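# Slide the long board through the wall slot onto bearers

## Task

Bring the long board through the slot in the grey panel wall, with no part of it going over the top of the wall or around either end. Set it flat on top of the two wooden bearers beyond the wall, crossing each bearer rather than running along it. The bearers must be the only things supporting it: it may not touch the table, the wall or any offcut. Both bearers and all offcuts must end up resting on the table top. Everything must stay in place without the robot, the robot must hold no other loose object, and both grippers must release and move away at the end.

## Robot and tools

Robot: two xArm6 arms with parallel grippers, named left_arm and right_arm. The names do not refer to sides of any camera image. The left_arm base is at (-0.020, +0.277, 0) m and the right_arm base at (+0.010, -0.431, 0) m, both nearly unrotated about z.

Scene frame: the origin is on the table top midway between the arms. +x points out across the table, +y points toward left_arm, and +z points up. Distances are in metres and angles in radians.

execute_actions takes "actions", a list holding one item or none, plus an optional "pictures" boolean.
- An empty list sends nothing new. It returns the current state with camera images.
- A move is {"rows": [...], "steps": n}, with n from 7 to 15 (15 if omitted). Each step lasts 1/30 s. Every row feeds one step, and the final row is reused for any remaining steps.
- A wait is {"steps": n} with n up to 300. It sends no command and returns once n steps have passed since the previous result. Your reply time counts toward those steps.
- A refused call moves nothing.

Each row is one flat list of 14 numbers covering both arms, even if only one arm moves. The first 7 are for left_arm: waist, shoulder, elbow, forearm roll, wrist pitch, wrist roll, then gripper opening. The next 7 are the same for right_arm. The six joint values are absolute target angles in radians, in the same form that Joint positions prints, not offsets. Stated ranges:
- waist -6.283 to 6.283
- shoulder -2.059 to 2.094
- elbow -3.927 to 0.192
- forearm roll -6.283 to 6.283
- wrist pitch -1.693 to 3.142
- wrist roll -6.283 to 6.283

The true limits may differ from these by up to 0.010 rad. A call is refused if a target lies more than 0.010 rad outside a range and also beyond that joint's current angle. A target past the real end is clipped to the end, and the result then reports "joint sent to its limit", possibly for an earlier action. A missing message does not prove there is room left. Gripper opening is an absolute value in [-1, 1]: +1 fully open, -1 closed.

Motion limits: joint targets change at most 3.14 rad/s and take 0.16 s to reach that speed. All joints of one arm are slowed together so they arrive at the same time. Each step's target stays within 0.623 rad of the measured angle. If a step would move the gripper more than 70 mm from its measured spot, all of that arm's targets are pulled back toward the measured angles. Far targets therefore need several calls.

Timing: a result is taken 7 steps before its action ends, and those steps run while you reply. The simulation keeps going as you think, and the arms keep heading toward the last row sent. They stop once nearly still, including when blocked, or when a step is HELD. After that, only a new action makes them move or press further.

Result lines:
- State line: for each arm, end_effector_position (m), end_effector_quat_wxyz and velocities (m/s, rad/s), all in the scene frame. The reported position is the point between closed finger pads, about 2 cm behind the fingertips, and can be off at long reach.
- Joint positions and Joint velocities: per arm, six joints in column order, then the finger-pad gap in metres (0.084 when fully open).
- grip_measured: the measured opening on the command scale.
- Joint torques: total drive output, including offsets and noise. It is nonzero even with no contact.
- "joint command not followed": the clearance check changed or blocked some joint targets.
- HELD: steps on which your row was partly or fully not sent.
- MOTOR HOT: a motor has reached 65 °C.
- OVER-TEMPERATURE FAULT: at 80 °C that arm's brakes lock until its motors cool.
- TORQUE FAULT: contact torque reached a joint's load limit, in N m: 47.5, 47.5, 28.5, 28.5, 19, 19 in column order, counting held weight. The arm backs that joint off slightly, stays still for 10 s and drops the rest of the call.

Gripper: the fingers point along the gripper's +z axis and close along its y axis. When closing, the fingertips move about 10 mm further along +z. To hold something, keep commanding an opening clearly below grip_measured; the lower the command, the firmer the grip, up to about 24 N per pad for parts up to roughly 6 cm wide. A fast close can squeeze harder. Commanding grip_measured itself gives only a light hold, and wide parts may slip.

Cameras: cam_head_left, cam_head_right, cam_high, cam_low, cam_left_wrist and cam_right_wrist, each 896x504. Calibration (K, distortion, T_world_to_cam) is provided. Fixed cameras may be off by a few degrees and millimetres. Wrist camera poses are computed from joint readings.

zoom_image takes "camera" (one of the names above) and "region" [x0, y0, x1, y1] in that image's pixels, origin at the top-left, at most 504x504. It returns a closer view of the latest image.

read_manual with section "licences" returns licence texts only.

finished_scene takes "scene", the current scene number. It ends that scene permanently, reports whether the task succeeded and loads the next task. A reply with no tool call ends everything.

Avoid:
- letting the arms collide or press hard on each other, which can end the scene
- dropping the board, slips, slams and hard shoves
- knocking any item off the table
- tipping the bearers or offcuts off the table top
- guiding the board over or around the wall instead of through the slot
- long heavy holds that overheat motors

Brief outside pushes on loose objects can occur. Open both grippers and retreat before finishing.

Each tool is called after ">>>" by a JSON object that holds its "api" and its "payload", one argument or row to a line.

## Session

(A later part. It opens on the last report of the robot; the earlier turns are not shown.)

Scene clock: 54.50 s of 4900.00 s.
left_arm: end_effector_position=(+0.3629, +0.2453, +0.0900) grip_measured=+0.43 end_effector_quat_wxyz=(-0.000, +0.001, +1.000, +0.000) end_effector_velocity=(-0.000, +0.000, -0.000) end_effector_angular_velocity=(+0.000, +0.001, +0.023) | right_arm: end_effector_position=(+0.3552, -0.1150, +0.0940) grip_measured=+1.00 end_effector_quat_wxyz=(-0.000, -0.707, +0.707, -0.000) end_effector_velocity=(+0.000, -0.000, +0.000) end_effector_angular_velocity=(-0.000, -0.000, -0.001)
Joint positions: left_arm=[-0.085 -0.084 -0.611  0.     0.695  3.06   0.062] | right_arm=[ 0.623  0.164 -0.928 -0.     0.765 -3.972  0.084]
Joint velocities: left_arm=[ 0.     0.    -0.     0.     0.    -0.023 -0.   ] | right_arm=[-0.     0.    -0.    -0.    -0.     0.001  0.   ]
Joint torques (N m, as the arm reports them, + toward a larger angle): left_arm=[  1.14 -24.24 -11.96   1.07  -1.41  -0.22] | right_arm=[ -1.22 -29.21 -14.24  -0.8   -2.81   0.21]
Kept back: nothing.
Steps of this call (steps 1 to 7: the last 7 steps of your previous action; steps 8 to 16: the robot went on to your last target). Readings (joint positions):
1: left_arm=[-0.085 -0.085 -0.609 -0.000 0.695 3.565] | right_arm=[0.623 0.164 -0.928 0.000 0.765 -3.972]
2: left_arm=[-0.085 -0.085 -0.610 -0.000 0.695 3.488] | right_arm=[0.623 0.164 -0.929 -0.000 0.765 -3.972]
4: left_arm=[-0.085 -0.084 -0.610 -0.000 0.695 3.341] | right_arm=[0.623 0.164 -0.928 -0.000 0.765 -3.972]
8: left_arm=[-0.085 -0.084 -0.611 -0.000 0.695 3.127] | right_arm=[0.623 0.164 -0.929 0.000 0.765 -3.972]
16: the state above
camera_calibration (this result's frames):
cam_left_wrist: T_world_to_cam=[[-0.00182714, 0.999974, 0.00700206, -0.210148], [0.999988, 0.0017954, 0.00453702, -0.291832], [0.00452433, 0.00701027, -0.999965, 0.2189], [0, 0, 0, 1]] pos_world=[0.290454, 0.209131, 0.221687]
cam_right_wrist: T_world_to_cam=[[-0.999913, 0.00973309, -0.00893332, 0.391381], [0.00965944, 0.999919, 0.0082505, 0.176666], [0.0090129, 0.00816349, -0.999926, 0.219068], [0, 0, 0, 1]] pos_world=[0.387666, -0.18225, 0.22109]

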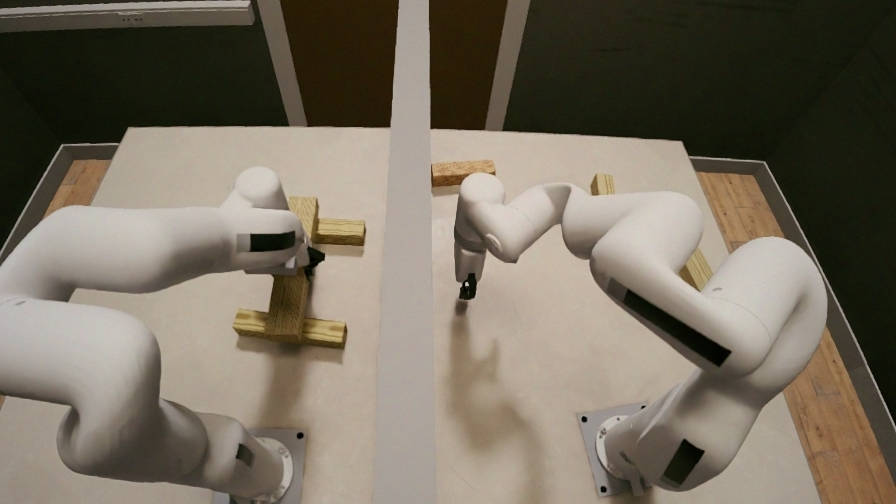

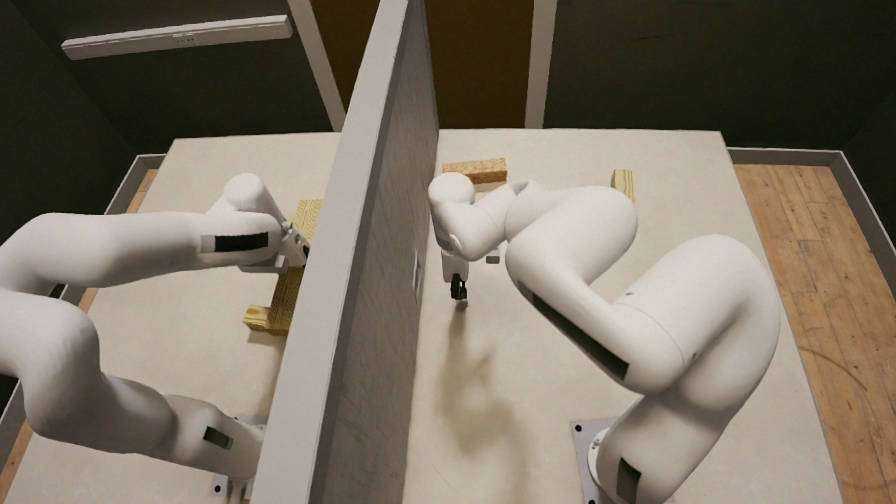

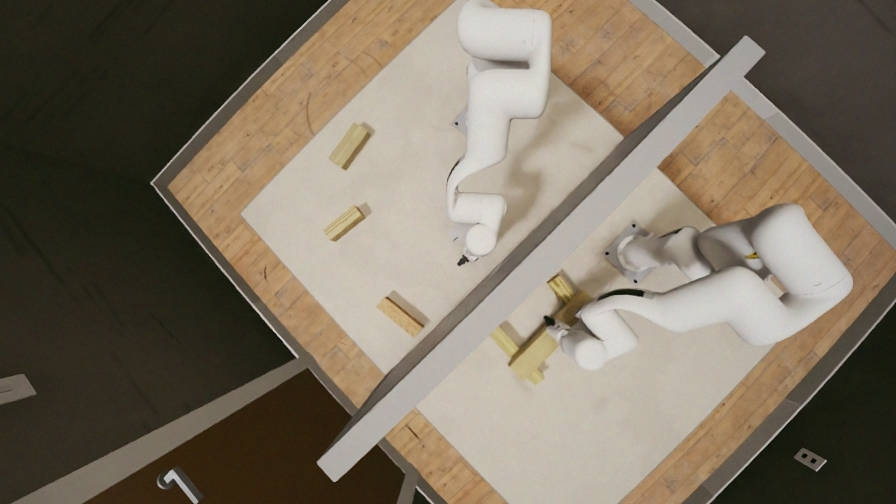

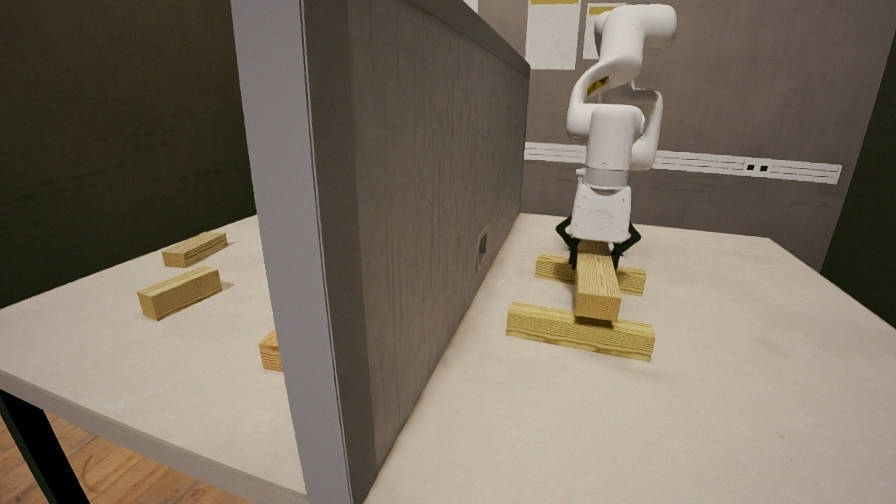

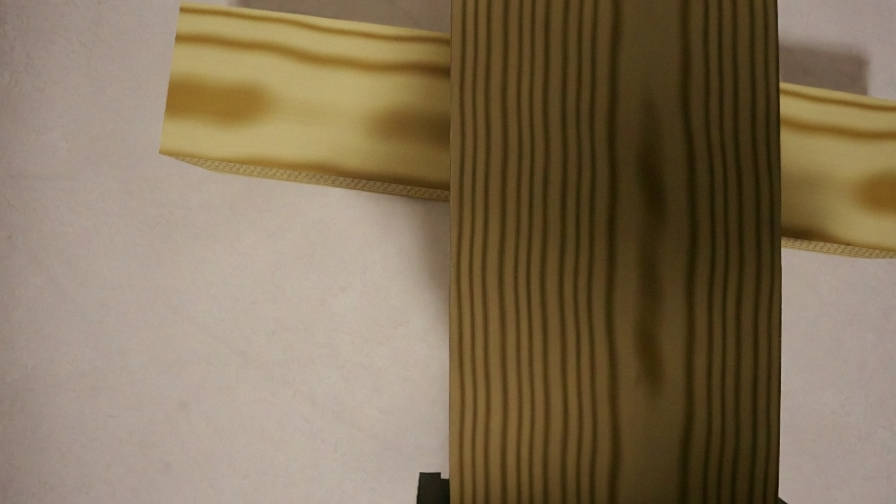

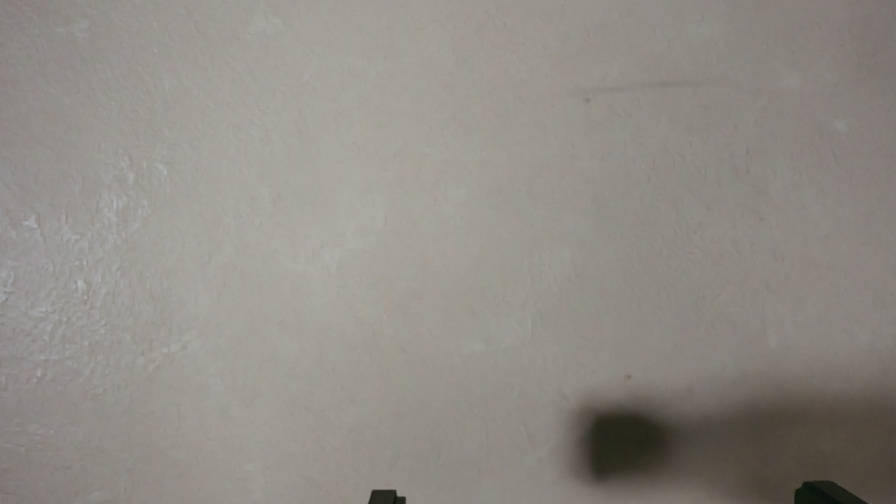

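>>> {"api": "execute_actions", "payload": {
  "actions": [
    {"rows":[[-0.0854,-0.079,-0.6096,0.0,0.6886,3.0582,-1,0.6228,0.1637,-0.9285,0,0.7648,-3.9716,1],[-0.0854,-0.0716,-0.6074,0.0,0.679,3.0582,-1,0.6228,0.1637,-0.9285,0,0.7648,-3.9716,1],[-0.0854,-0.0643,-0.6053,0.0,0.6695,3.0582,-1,0.6228,0.1637,-0.9285,0,0.7648,-3.9716,1],[-0.0854,-0.0569,-0.6031,0.0,0.66,3.0582,-1,0.6228,0.1637,-0.9285,0,0.7648,-3.9716,1],[-0.0854,-0.0495,-0.601,0.0,0.6505,3.0582,-1,0.6228,0.1637,-0.9285,0,0.7648,-3.9716,1],[-0.0854,-0.0446,-0.5996,0.0,0.6442,3.0582,-1,0.6228,0.1637,-0.9285,0,0.7648,-3.9716,1],[-0.0854,-0.0397,-0.5981,0.0,0.6378,3.0582,-1,0.6228,0.1637,-0.9285,0,0.7648,-3.9716,1],[-0.0854,-0.0372,-0.5974,0.0,0.6346,3.0582,-1,0.6228,0.1637,-0.9285,0,0.7648,-3.9716,1],[-0.0854,-0.0348,-0.5967,0.0,0.6315,3.0582,-1,0.6228,0.1637,-0.9285,0,0.7648,-3.9716,1]],"steps":12}
  ]
}}

>>> {"api": "execute_actions", "payload": {
  "actions": [
    {"steps":16}
  ],
  "pictures": true
}}

Scene clock: 55.43 s of 4900.00 s.
left_arm: end_effector_position=(+0.3636, +0.2453, +0.0864) grip_measured=+0.43 end_effector_quat_wxyz=(+0.001, +0.000, +1.000, -0.000) end_effector_velocity=(+0.001, -0.000, -0.059) end_effector_angular_velocity=(-0.000, +0.002, -0.000) | right_arm: end_effector_position=(+0.3552, -0.1150, +0.0940) grip_measured=+1.00 end_effector_quat_wxyz=(-0.000, -0.707, +0.707, -0.000) end_effector_velocity=(+0.000, +0.001, +0.001) end_effector_angular_velocity=(+0.001, -0.001, -0.001)
Joint positions: left_arm=[-0.085 -0.074 -0.609 -0.     0.681  3.058  0.062] | right_arm=[ 0.623  0.164 -0.928 -0.     0.765 -3.972  0.084]
Joint velocities: left_arm=[ 0.     0.15   0.045 -0.    -0.193  0.     0.   ] | right_arm=[ 0.001 -0.001 -0.001  0.    -0.     0.002 -0.   ]
Joint torques (N m, as the arm reports them, + toward a larger angle): left_arm=[  0.88 -22.61 -11.23   1.12  -1.52  -0.24] | right_arm=[ -1.32 -28.89 -14.15  -0.77  -2.83   0.27]
Steps of this call (steps 1 to 15: the robot went on to your last target; steps 16 to 23: nothing new was sent; steps 24 to 28: the first 5 steps of this action). Readings (joint positions):
24: left_arm=[-0.085 -0.084 -0.611 -0.000 0.695 3.058] | right_arm=[0.623 0.164 -0.928 0.000 0.765 -3.972]
25: left_arm=[-0.085 -0.083 -0.611 -0.000 0.694 3.058] | right_arm=[0.623 0.164 -0.929 0.000 0.765 -3.972]
27: left_arm=[-0.085 -0.078 -0.610 -0.000 0.687 3.058] | right_arm=[0.623 0.164 -0.929 -0.000 0.765 -3.972]
28: the state above

Scene clock: 55.97 s of 4900.00 s.
left_arm: end_effector_position=(+0.3631, +0.2453, +0.0712) grip_measured=+0.43 end_effector_quat_wxyz=(+0.000, +0.000, +1.000, -0.000) end_effector_velocity=(-0.001, +0.000, -0.002) end_effector_angular_velocity=(+0.000, +0.003, -0.000) | right_arm: end_effector_position=(+0.3552, -0.1150, +0.0940) grip_measured=+1.00 end_effector_quat_wxyz=(-0.000, -0.707, +0.707, -0.000) end_effector_velocity=(+0.000, +0.000, +0.000) end_effector_angular_velocity=(+0.001, -0.001, -0.001)
Joint positions: left_arm=[-0.085 -0.035 -0.597 -0.     0.632  3.058  0.062] | right_arm=[ 0.623  0.164 -0.929 -0.     0.765 -3.972  0.084]
Joint velocities: left_arm=[ 0.     0.003  0.003 -0.    -0.002  0.    -0.   ] | right_arm=[-0.    -0.    -0.001  0.     0.     0.001 -0.   ]
Joint torques (N m, as the arm reports them, + toward a larger angle): left_arm=[  1.05 -24.71 -11.31   1.33  -1.47  -0.19] | right_arm=[ -1.38 -29.16 -14.22  -0.81  -2.77   0.24]
Kept back: nothing.
Steps of this call (steps 1 to 7: the last 7 steps of your previous action; steps 8 to 16: the robot went on to your last target). Readings (joint positions):
1: left_arm=[-0.085 -0.068 -0.607 -0.000 0.674 3.058] | right_arm=[0.623 0.164 -0.929 0.000 0.765 -3.972]
2: left_arm=[-0.085 -0.062 -0.605 -0.000 0.667 3.058] | right_arm=[0.623 0.164 -0.929 -0.000 0.765 -3.972]
4: left_arm=[-0.085 -0.051 -0.601 0.000 0.653 3.058] | right_arm=[0.623 0.164 -0.928 -0.000 0.765 -3.972]
8: left_arm=[-0.085 -0.038 -0.597 0.000 0.636 3.058] | right_arm=[0.623 0.164 -0.929 0.000 0.765 -3.972]
16: the state above
camera_calibration (this result's frames):
cam_left_wrist: T_world_to_cam=[[-0.00398451, 0.999968, 0.00695361, -0.209219], [0.99998, 0.00394979, 0.00499983, -0.292485], [0.0049722, 0.00697339, -0.999963, 0.199919], [0, 0, 0, 1]] pos_world=[0.290652, 0.208973, 0.202829]
cam_right_wrist: T_world_to_cam=[[-0.999913, 0.00973283, -0.00893318, 0.391381], [0.00965919, 0.999919, 0.00825042, 0.176666], [0.00901276, 0.00816341, -0.999926, 0.219068], [0, 0, 0, 1]] pos_world=[0.387666, -0.18225, 0.22109]

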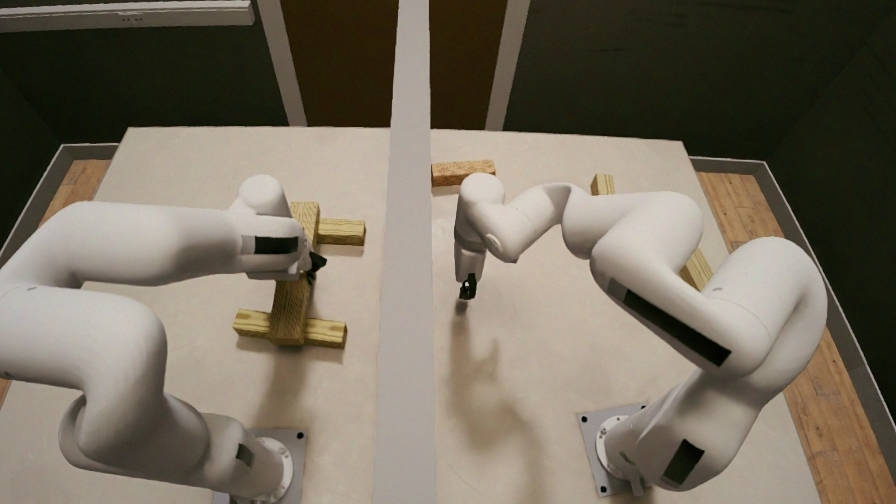

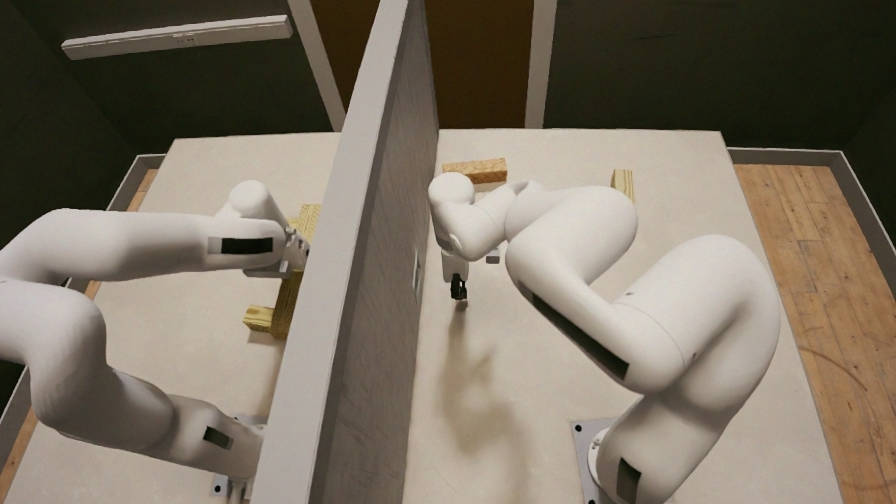

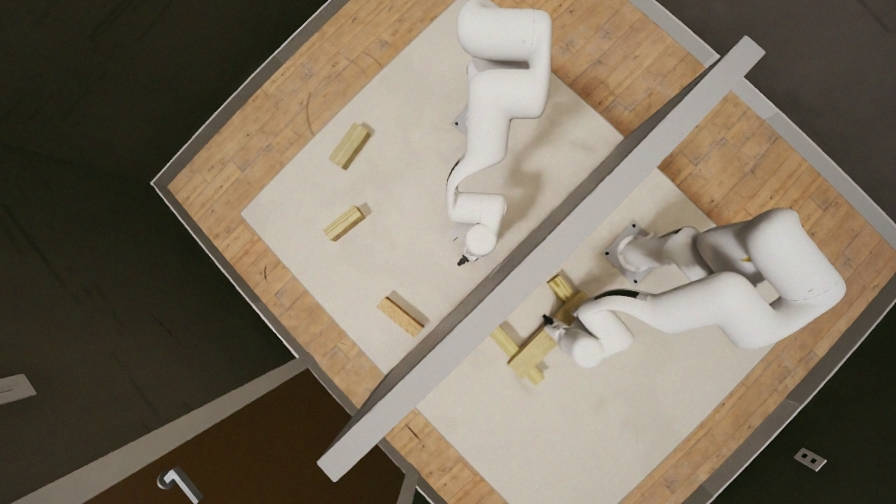

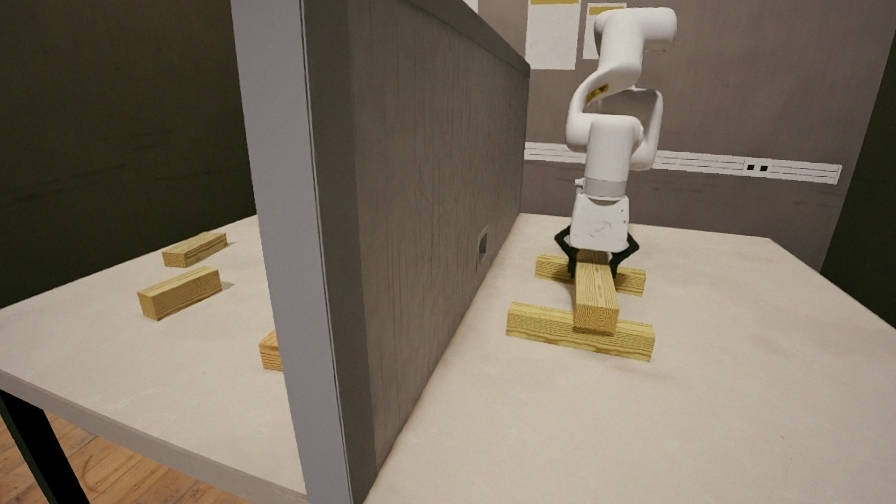

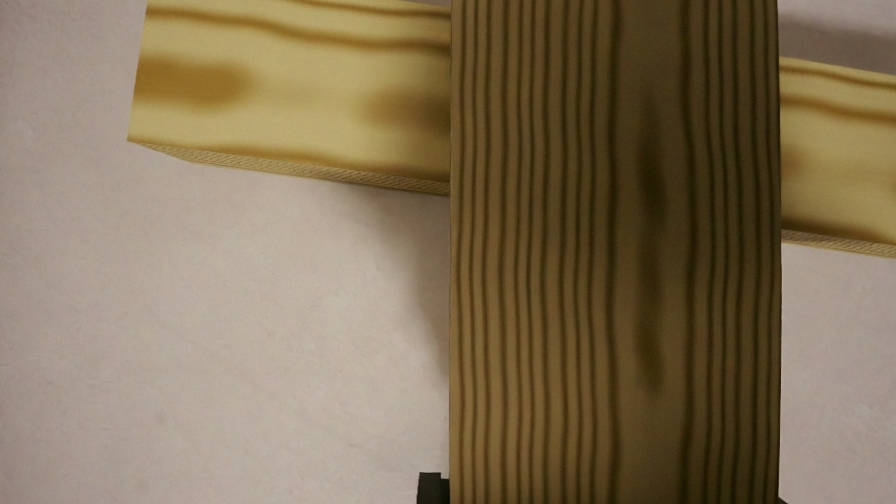

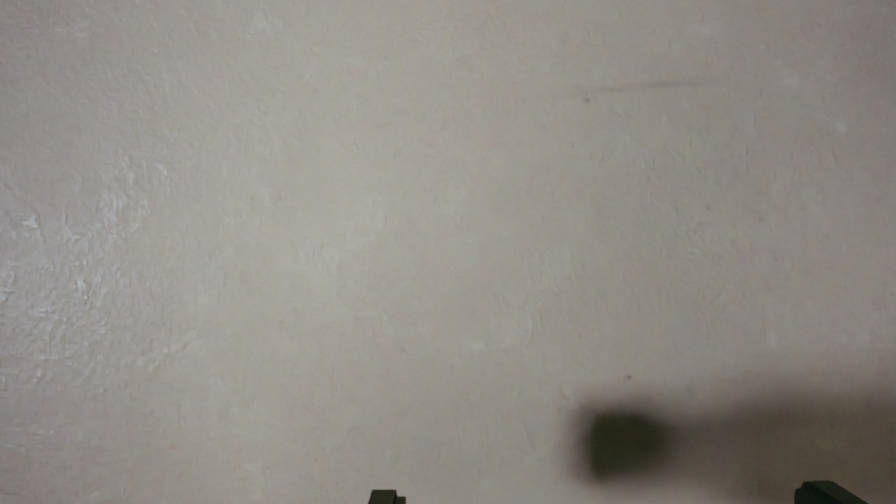

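No contact yet; lower 3 mm.

>>> {"api": "execute_actions", "payload": {
  "actions": [
    {"rows":[[-0.0854,-0.0322,-0.596,0.0,0.6282,3.0582,-1,0.6228,0.1637,-0.9285,0,0.7648,-3.9716,1],[-0.0854,-0.0295,-0.5954,0.0,0.6249,3.0582,-1,0.6228,0.1637,-0.9285,0,0.7648,-3.9716,1],[-0.0854,-0.0269,-0.5948,0.0,0.6217,3.0582,-1,0.6228,0.1637,-0.9285,0,0.7648,-3.9716,1]],"steps":8}
  ]
}}

>>> {"api": "execute_actions", "payload": {
  "actions": [
    {"steps":14}
  ]
}}

Scene clock: 56.23 s of 4900.00 s.
left_arm: end_effector_position=(+0.3629, +0.2453, +0.0710) grip_measured=+0.43 end_effector_quat_wxyz=(+0.000, +0.000, +1.000, -0.000) end_effector_velocity=(+0.000, -0.000, -0.001) end_effector_angular_velocity=(+0.000, -0.001, +0.000) | right_arm: end_effector_position=(+0.3552, -0.1150, +0.0940) grip_measured=+1.00 end_effector_quat_wxyz=(-0.000, -0.707, +0.707, -0.000) end_effector_velocity=(+0.000, -0.000, +0.000) end_effector_angular_velocity=(+0.000, -0.000, -0.000)
Joint positions: left_arm=[-0.085 -0.035 -0.597 -0.     0.631  3.058  0.062] | right_arm=[ 0.623  0.164 -0.929 -0.     0.765 -3.972  0.084]
Joint velocities: left_arm=[-0.     0.004  0.001  0.    -0.006 -0.    -0.   ] | right_arm=[-0. -0.  0.  0.  0.  0.  0.]
Joint torques (N m, as the arm reports them, + toward a larger angle): left_arm=[  1.11 -24.63 -11.35   1.03  -1.44  -0.27] | right_arm=[ -1.35 -28.99 -14.35  -0.77  -2.78   0.2 ]
Steps of this call (steps 1 to 7: the robot went on to your last target; step 8: the first step of this action). Readings (joint positions):
8: the state above

Scene clock: 56.70 s of 4900.00 s.
left_arm: end_effector_position=(+0.3633, +0.2453, +0.0686) grip_measured=+0.43 end_effector_quat_wxyz=(+0.001, +0.000, +1.000, -0.000) end_effector_velocity=(-0.000, +0.000, -0.000) end_effector_angular_velocity=(+0.000, -0.001, +0.000) | right_arm: end_effector_position=(+0.3552, -0.1150, +0.0940) grip_measured=+1.00 end_effector_quat_wxyz=(-0.000, -0.707, +0.707, -0.000) end_effector_velocity=(+0.000, -0.000, +0.000) end_effector_angular_velocity=(+0.000, -0.000, -0.001)
Joint positions: left_arm=[-0.085 -0.028 -0.595 -0.     0.622  3.058  0.062] | right_arm=[ 0.623  0.164 -0.929 -0.     0.765 -3.972  0.084]
Joint velocities: left_arm=[ 0.     0.     0.001  0.    -0.001 -0.001  0.   ] | right_arm=[-0.001 -0.     0.    -0.    -0.     0.    -0.   ]
Joint torques (N m, as the arm reports them, + toward a larger angle): left_arm=[  1.4  -21.97  -9.96   1.46  -1.57  -0.12] | right_arm=[ -1.3  -28.94 -14.3   -0.76  -2.78   0.18]
Kept back: nothing.
Steps of this call (steps 1 to 7: the last 7 steps of your previous action; steps 8 to 14: the robot went on to your last target). Readings (joint positions):
1: left_arm=[-0.085 -0.035 -0.597 -0.000 0.631 3.058] | right_arm=[0.623 0.164 -0.929 0.000 0.765 -3.972]
2: left_arm=[-0.085 -0.034 -0.597 -0.000 0.630 3.058] | right_arm=[0.623 0.164 -0.929 0.000 0.765 -3.972]
4: left_arm=[-0.085 -0.031 -0.596 -0.000 0.626 3.058] | right_arm=[0.623 0.164 -0.929 -0.000 0.765 -3.972]
8: left_arm=[-0.085 -0.028 -0.596 -0.000 0.623 3.058] | right_arm=[0.623 0.164 -0.929 0.000 0.765 -3.972]
14: the state above

Contact. Release and lift.

>>> {"api": "execute_actions", "payload": {
  "actions": [
    {"rows":[[-0.0854,-0.0269,-0.5948,0.0,0.6217,3.0582,0.3,0.6228,0.1637,-0.9285,0,0.7648,-3.9716,1],[-0.0854,-0.0269,-0.5948,0.0,0.6217,3.0582,0.5,0.6228,0.1637,-0.9285,0,0.7648,-3.9716,1],[-0.0854,-0.0269,-0.5948,0.0,0.6217,3.0582,0.6,0.6228,0.1637,-0.9285,0,0.7648,-3.9716,1],[-0.0854,-0.0269,-0.5948,0.0,0.6217,3.0582,0.8,0.6228,0.1637,-0.9285,0,0.7648,-3.9716,1],[-0.0854,-0.0269,-0.5948,0.0,0.6217,3.0582,1,0.6228,0.1637,-0.9285,0,0.7648,-3.9716,1],[-0.0854,-0.0269,-0.5948,0.0,0.6217,3.0582,1,0.6228,0.1637,-0.9285,0,0.7648,-3.9716,1],[-0.0854,-0.0269,-0.5948,0.0,0.6217,3.0582,1,0.6228,0.1637,-0.9285,0,0.7648,-3.9716,1],[-0.0854,-0.04,-0.598,0.0,0.638,3.0582,1,0.6228,0.1637,-0.9285,0,0.7648,-3.9716,1],[-0.0854,-0.06,-0.604,0.0,0.664,3.0582,1,0.6228,0.1637,-0.9285,0,0.7648,-3.9716,1],[-0.0854,-0.0839,-0.611,0.0,0.6949,3.0582,1,0.6228,0.1637,-0.9285,0,0.7648,-3.9716,1],[-0.0854,-0.11,-0.623,0.0,0.733,3.0582,1,0.6228,0.1637,-0.9285,0,0.7648,-3.9716,1],[-0.0854,-0.135,-0.637,0.0,0.772,3.0582,1,0.6228,0.1637,-0.9285,0,0.7648,-3.9716,1],[-0.0854,-0.16,-0.652,0.0,0.812,3.0582,1,0.6228,0.1637,-0.9285,0,0.7648,-3.9716,1],[-0.0854,-0.18,-0.666,0.0,0.846,3.0582,1,0.6228,0.1637,-0.9285,0,0.7648,-3.9716,1],[-0.0854,-0.195,-0.677,0.0,0.872,3.0582,1,0.6228,0.1637,-0.9285,0,0.7648,-3.9716,1]],"steps":15}
  ]
}}

>>> {"api": "execute_actions", "payload": {
  "actions": [
    {"steps":20}
  ],
  "pictures": true
}}

Scene clock: 57.83 s of 4900.00 s.
left_arm: end_effector_position=(+0.3617, +0.2455, +0.0668) grip_measured=+0.90 end_effector_quat_wxyz=(-0.002, +0.000, +1.000, +0.000) end_effector_velocity=(-0.003, +0.000, +0.004) end_effector_angular_velocity=(+0.001, +0.013, +0.002) | right_arm: end_effector_position=(+0.3552, -0.1150, +0.0940) grip_measured=+1.00 end_effector_quat_wxyz=(-0.000, -0.707, +0.707, -0.000) end_effector_velocity=(-0.000, -0.000, -0.000) end_effector_angular_velocity=(-0.000, +0.000, +0.001)
Joint positions: left_arm=[-0.085 -0.025 -0.593  0.001  0.621  3.058  0.081] | right_arm=[ 0.623  0.164 -0.929  0.     0.765 -3.972  0.084]
Joint velocities: left_arm=[ 0.    -0.013 -0.004 -0.001  0.029 -0.001  0.054] | right_arm=[ 0.    -0.     0.001  0.     0.    -0.001 -0.   ]
Joint torques (N m, as the arm reports them, + toward a larger angle): left_arm=[  1.26 -25.04 -10.47   1.1   -0.94  -0.22] | right_arm=[ -1.24 -29.02 -14.26  -0.78  -2.74   0.27]
Steps of this call (steps 1 to 15: the robot went on to your last target; steps 16 to 26: nothing new was sent; steps 27 to 34: the first 8 steps of this action). Readings (joint positions):
27: left_arm=[-0.085 -0.027 -0.595 -0.000 0.622 3.058] | right_arm=[0.623 0.164 -0.929 -0.000 0.765 -3.972]
28: left_arm=[-0.085 -0.027 -0.595 -0.000 0.622 3.058] | right_arm=[0.623 0.164 -0.929 0.000 0.765 -3.972]
30: left_arm=[-0.085 -0.027 -0.595 -0.000 0.622 3.058] | right_arm=[0.623 0.164 -0.928 -0.000 0.765 -3.972]
34: the state above

Scene clock: 58.50 s of 4900.00 s.
left_arm: end_effector_position=(+0.3634, +0.2453, +0.1430) grip_measured=+1.00 end_effector_quat_wxyz=(-0.001, +0.000, +1.000, +0.000) end_effector_velocity=(+0.004, -0.000, +0.007) end_effector_angular_velocity=(-0.001, -0.011, +0.000) | right_arm: end_effector_position=(+0.3552, -0.1150, +0.0940) grip_measured=+1.00 end_effector_quat_wxyz=(-0.000, -0.707, +0.707, -0.000) end_effector_velocity=(+0.000, +0.000, +0.000) end_effector_angular_velocity=(+0.001, -0.001, -0.000)
Joint positions: left_arm=[-0.085 -0.194 -0.676  0.     0.871  3.058  0.084] | right_arm=[ 0.623  0.164 -0.928 -0.     0.765 -3.972  0.084]
Joint velocities: left_arm=[ 0.    -0.007 -0.011 -0.     0.007  0.     0.   ] | right_arm=[-0.     0.    -0.001  0.     0.    -0.     0.   ]
Joint torques (N m, as the arm reports them, + toward a larger angle): left_arm=[  1.15 -20.88 -11.66   1.05  -1.12  -0.23] | right_arm=[ -1.28 -29.04 -14.33  -0.76  -2.82   0.31]
Kept back: nothing.
Steps of this call (steps 1 to 7: the last 7 steps of your previous action; steps 8 to 20: the robot went on to your last target). Readings (joint positions):
1: left_arm=[-0.085 -0.027 -0.593 0.000 0.624 3.058] | right_arm=[0.623 0.164 -0.929 -0.000 0.765 -3.972]
2: left_arm=[-0.085 -0.031 -0.594 0.000 0.630 3.058] | right_arm=[0.623 0.164 -0.928 -0.000 0.765 -3.972]
4: left_arm=[-0.085 -0.051 -0.600 0.000 0.657 3.058] | right_arm=[0.623 0.164 -0.929 -0.000 0.765 -3.972]
8: left_arm=[-0.085 -0.125 -0.636 0.000 0.762 3.058] | right_arm=[0.623 0.164 -0.929 0.000 0.765 -3.972]
20: the state above
camera_calibration (this result's frames):
cam_left_wrist: T_world_to_cam=[[-0.00393981, 0.999966, 0.00718739, -0.209731], [0.999989, 0.00392213, 0.00247221, -0.292854], [0.00244393, 0.00719705, -0.999971, 0.27257], [0, 0, 0, 1]] pos_world=[0.291358, 0.208911, 0.274794]
cam_right_wrist: T_world_to_cam=[[-0.999913, 0.00973288, -0.00893334, 0.391381], [0.00965923, 0.999919, 0.00825054, 0.176666], [0.00901292, 0.00816353, -0.999926, 0.219068], [0, 0, 0, 1]] pos_world=[0.387666, -0.18225, 0.22109]

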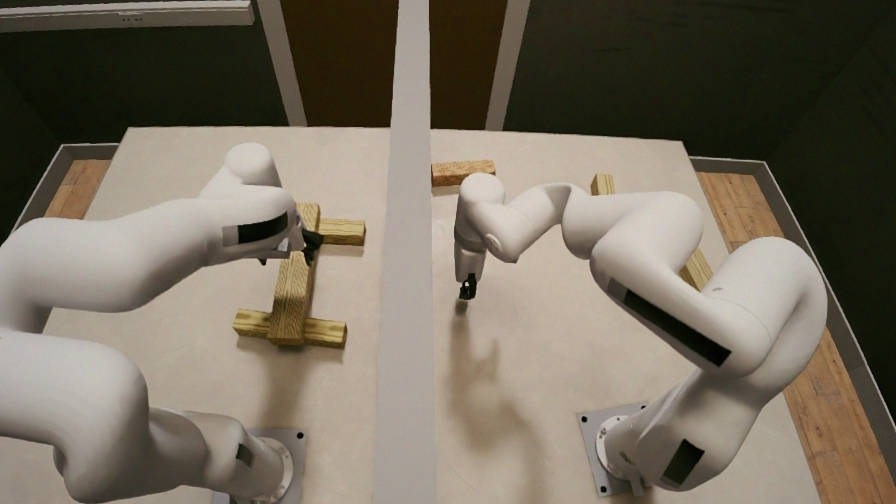

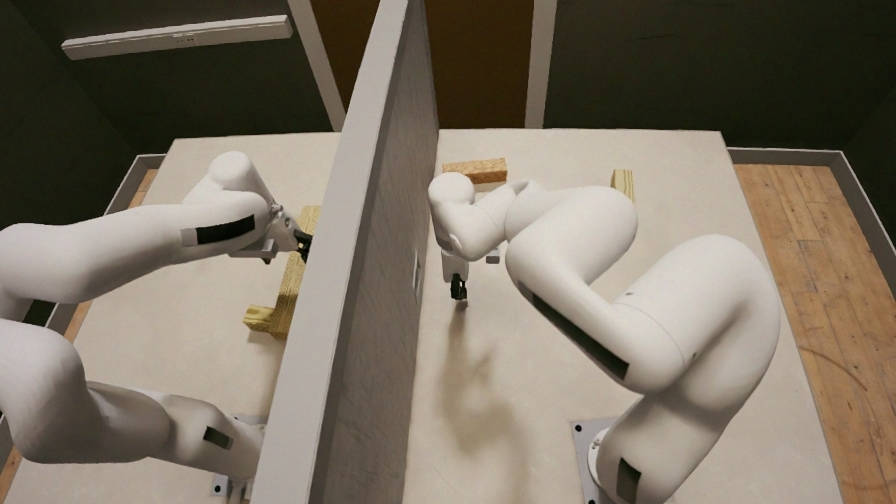

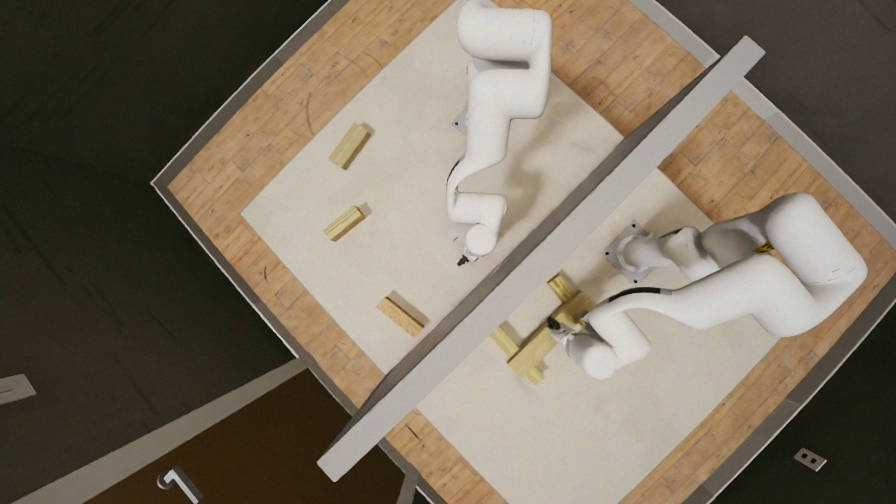

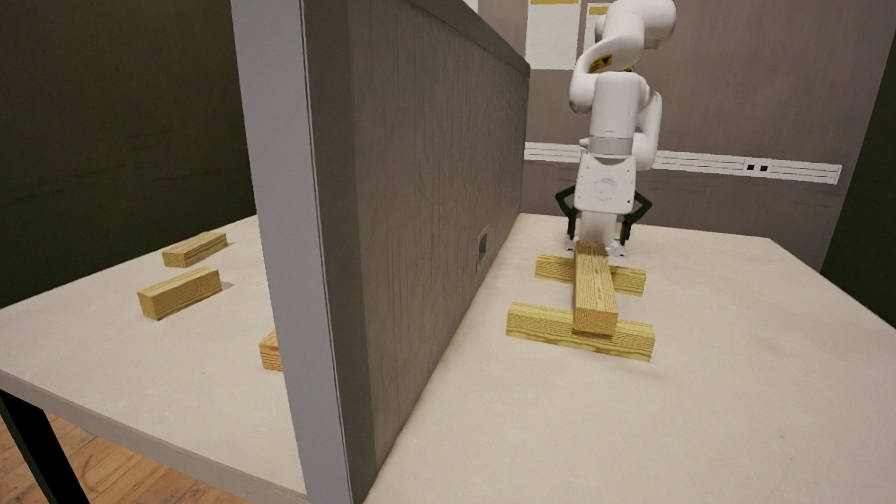

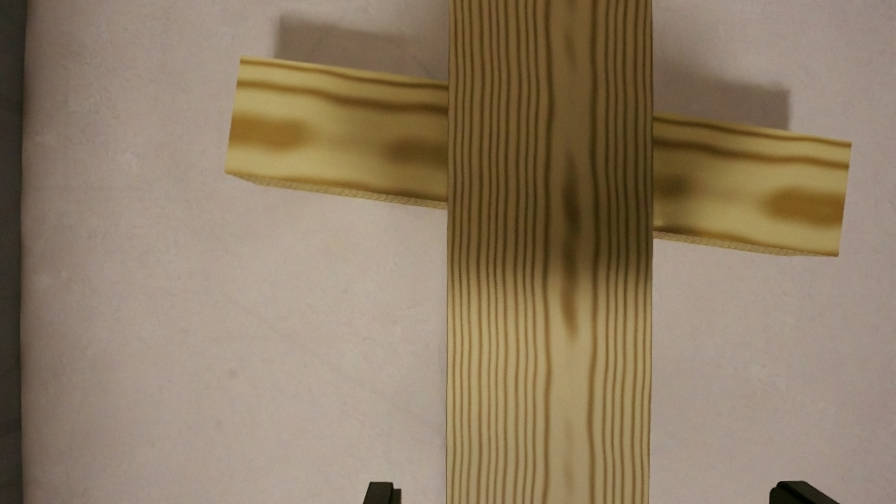

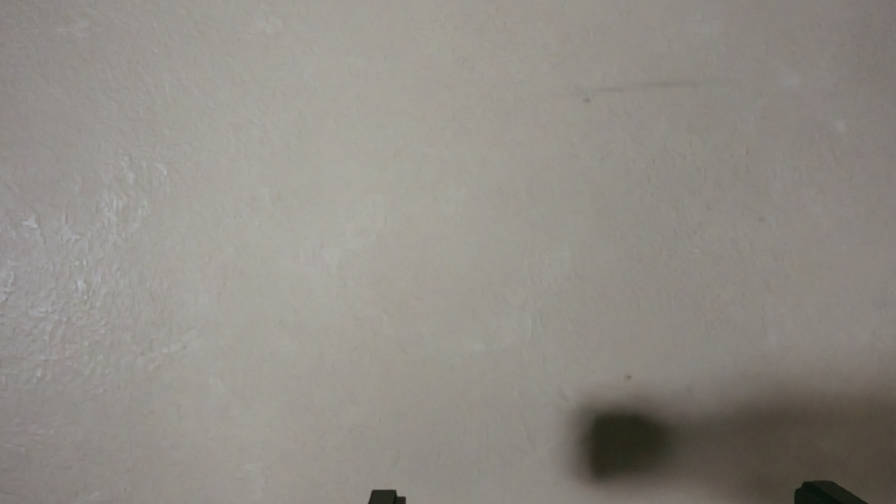

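>>> {"api": "execute_actions", "payload": {
  "actions": []
}}

Scene clock: 58.67 s of 4900.00 s.
left_arm: end_effector_position=(+0.3639, +0.2452, +0.1437) grip_measured=+1.00 end_effector_quat_wxyz=(-0.000, +0.000, +1.000, +0.000) end_effector_velocity=(+0.001, -0.000, +0.002) end_effector_angular_velocity=(-0.000, -0.005, -0.000) | right_arm: end_effector_position=(+0.3552, -0.1150, +0.0940) grip_measured=+1.00 end_effector_quat_wxyz=(-0.000, -0.707, +0.707, -0.000) end_effector_velocity=(-0.000, +0.000, -0.000) end_effector_angular_velocity=(+0.000, -0.000, +0.001)
Joint positions: left_arm=[-0.085 -0.195 -0.677  0.     0.872  3.058  0.084] | right_arm=[ 0.623  0.164 -0.928 -0.     0.765 -3.972  0.084]
Joint velocities: left_arm=[ 0.    -0.002 -0.002  0.    -0.     0.    -0.   ] | right_arm=[ 0.001  0.001 -0.001  0.    -0.    -0.    -0.   ]
Joint torques (N m, as the arm reports them, + toward a larger angle): left_arm=[  1.07 -20.9  -11.66   1.08  -1.15  -0.26] | right_arm=[ -1.32 -29.11 -14.37  -0.82  -2.78   0.23]
Kept back: nothing.
Steps of this call (steps 1 to 5: the robot went on to your last target). Readings (joint positions):
1: left_arm=[-0.085 -0.194 -0.676 0.000 0.872 3.058] | right_arm=[0.623 0.164 -0.928 -0.000 0.765 -3.972]
2: left_arm=[-0.085 -0.194 -0.676 0.000 0.872 3.058] | right_arm=[0.623 0.164 -0.929 -0.000 0.765 -3.972]
4: left_arm=[-0.085 -0.194 -0.677 0.000 0.872 3.058] | right_arm=[0.623 0.164 -0.928 -0.000 0.765 -3.972]
5: the state above
camera_calibration (this result's frames):
cam_left_wrist: T_world_to_cam=[[-0.00396463, 0.999967, 0.00705916, -0.209674], [0.999985, 0.00393759, 0.00384013, -0.293466], [0.00381221, 0.00707428, -0.999968, 0.272785], [0, 0, 0, 1]] pos_world=[0.29159, 0.208893, 0.275383]
cam_right_wrist: T_world_to_cam=[[-0.999913, 0.00973283, -0.00893322, 0.391381], [0.00965918, 0.999919, 0.00825041, 0.176666], [0.0090128, 0.0081634, -0.999926, 0.219068], [0, 0, 0, 1]] pos_world=[0.387666, -0.18225, 0.22109]

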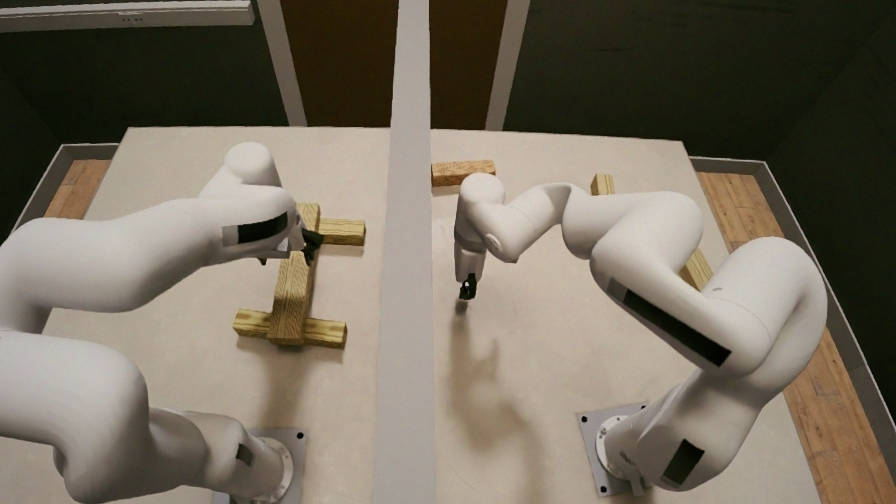

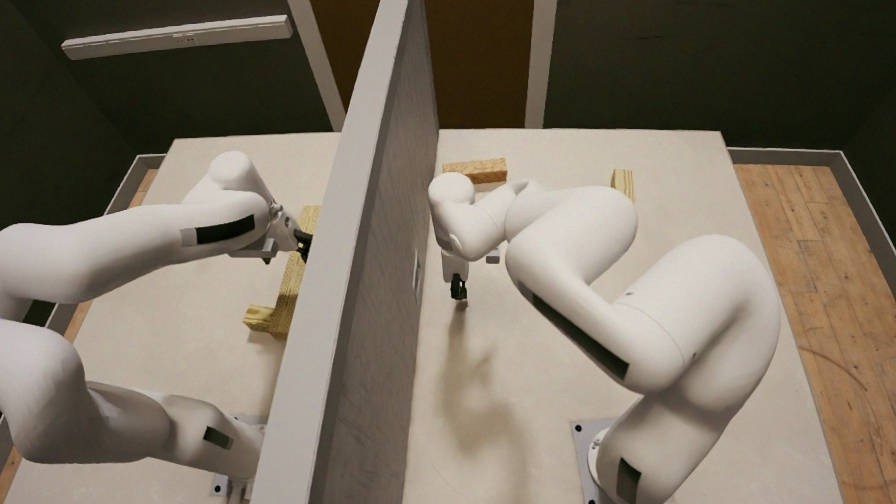

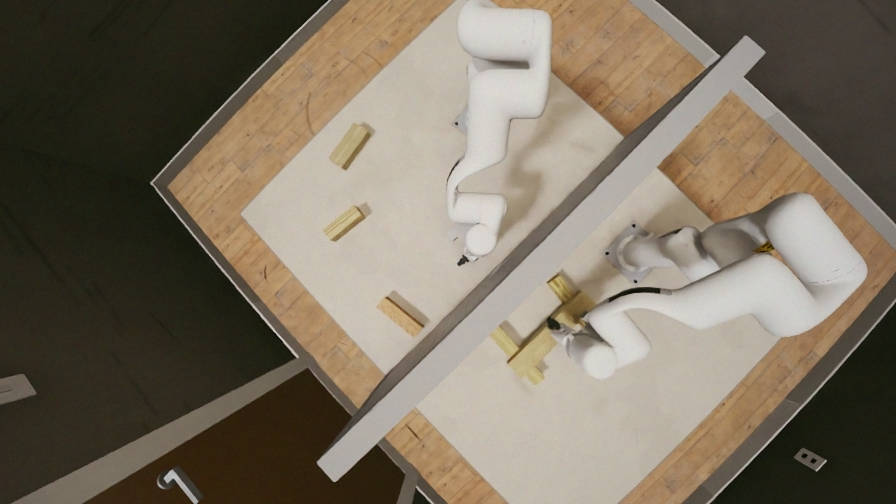

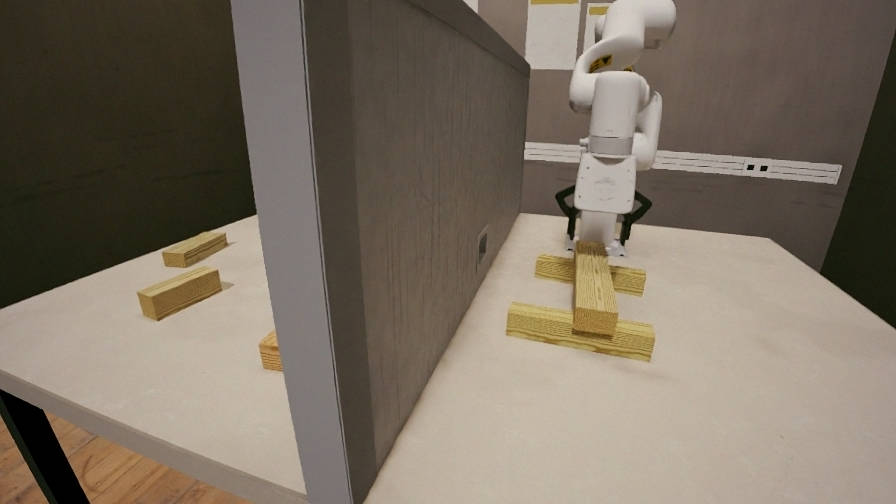

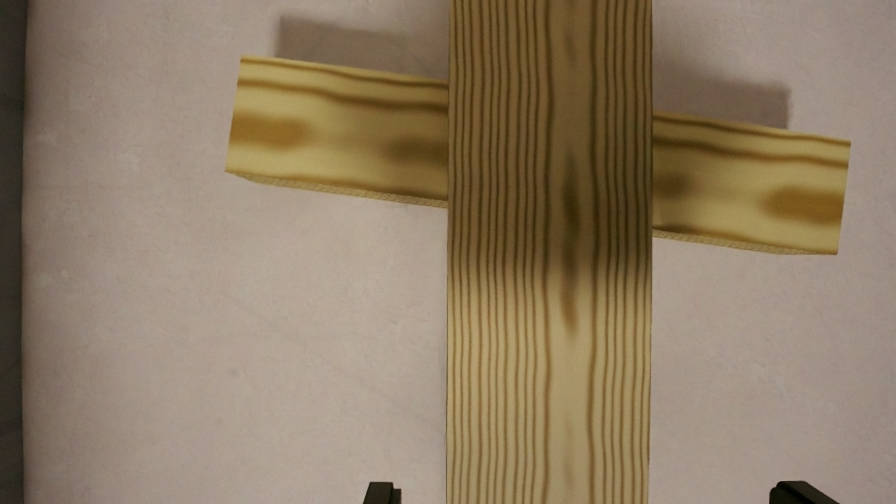

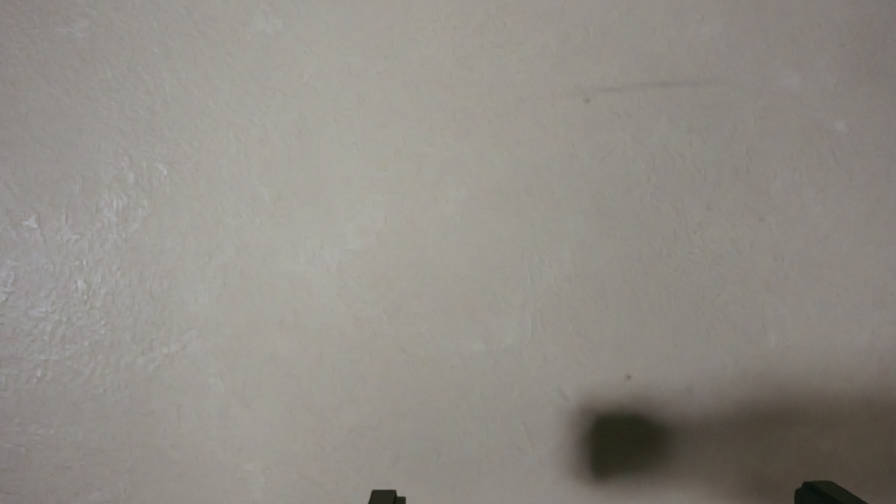

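>>> {"api": "finished_scene", "payload": {
  "scene": 2
}}

The scene is finished: the task was done.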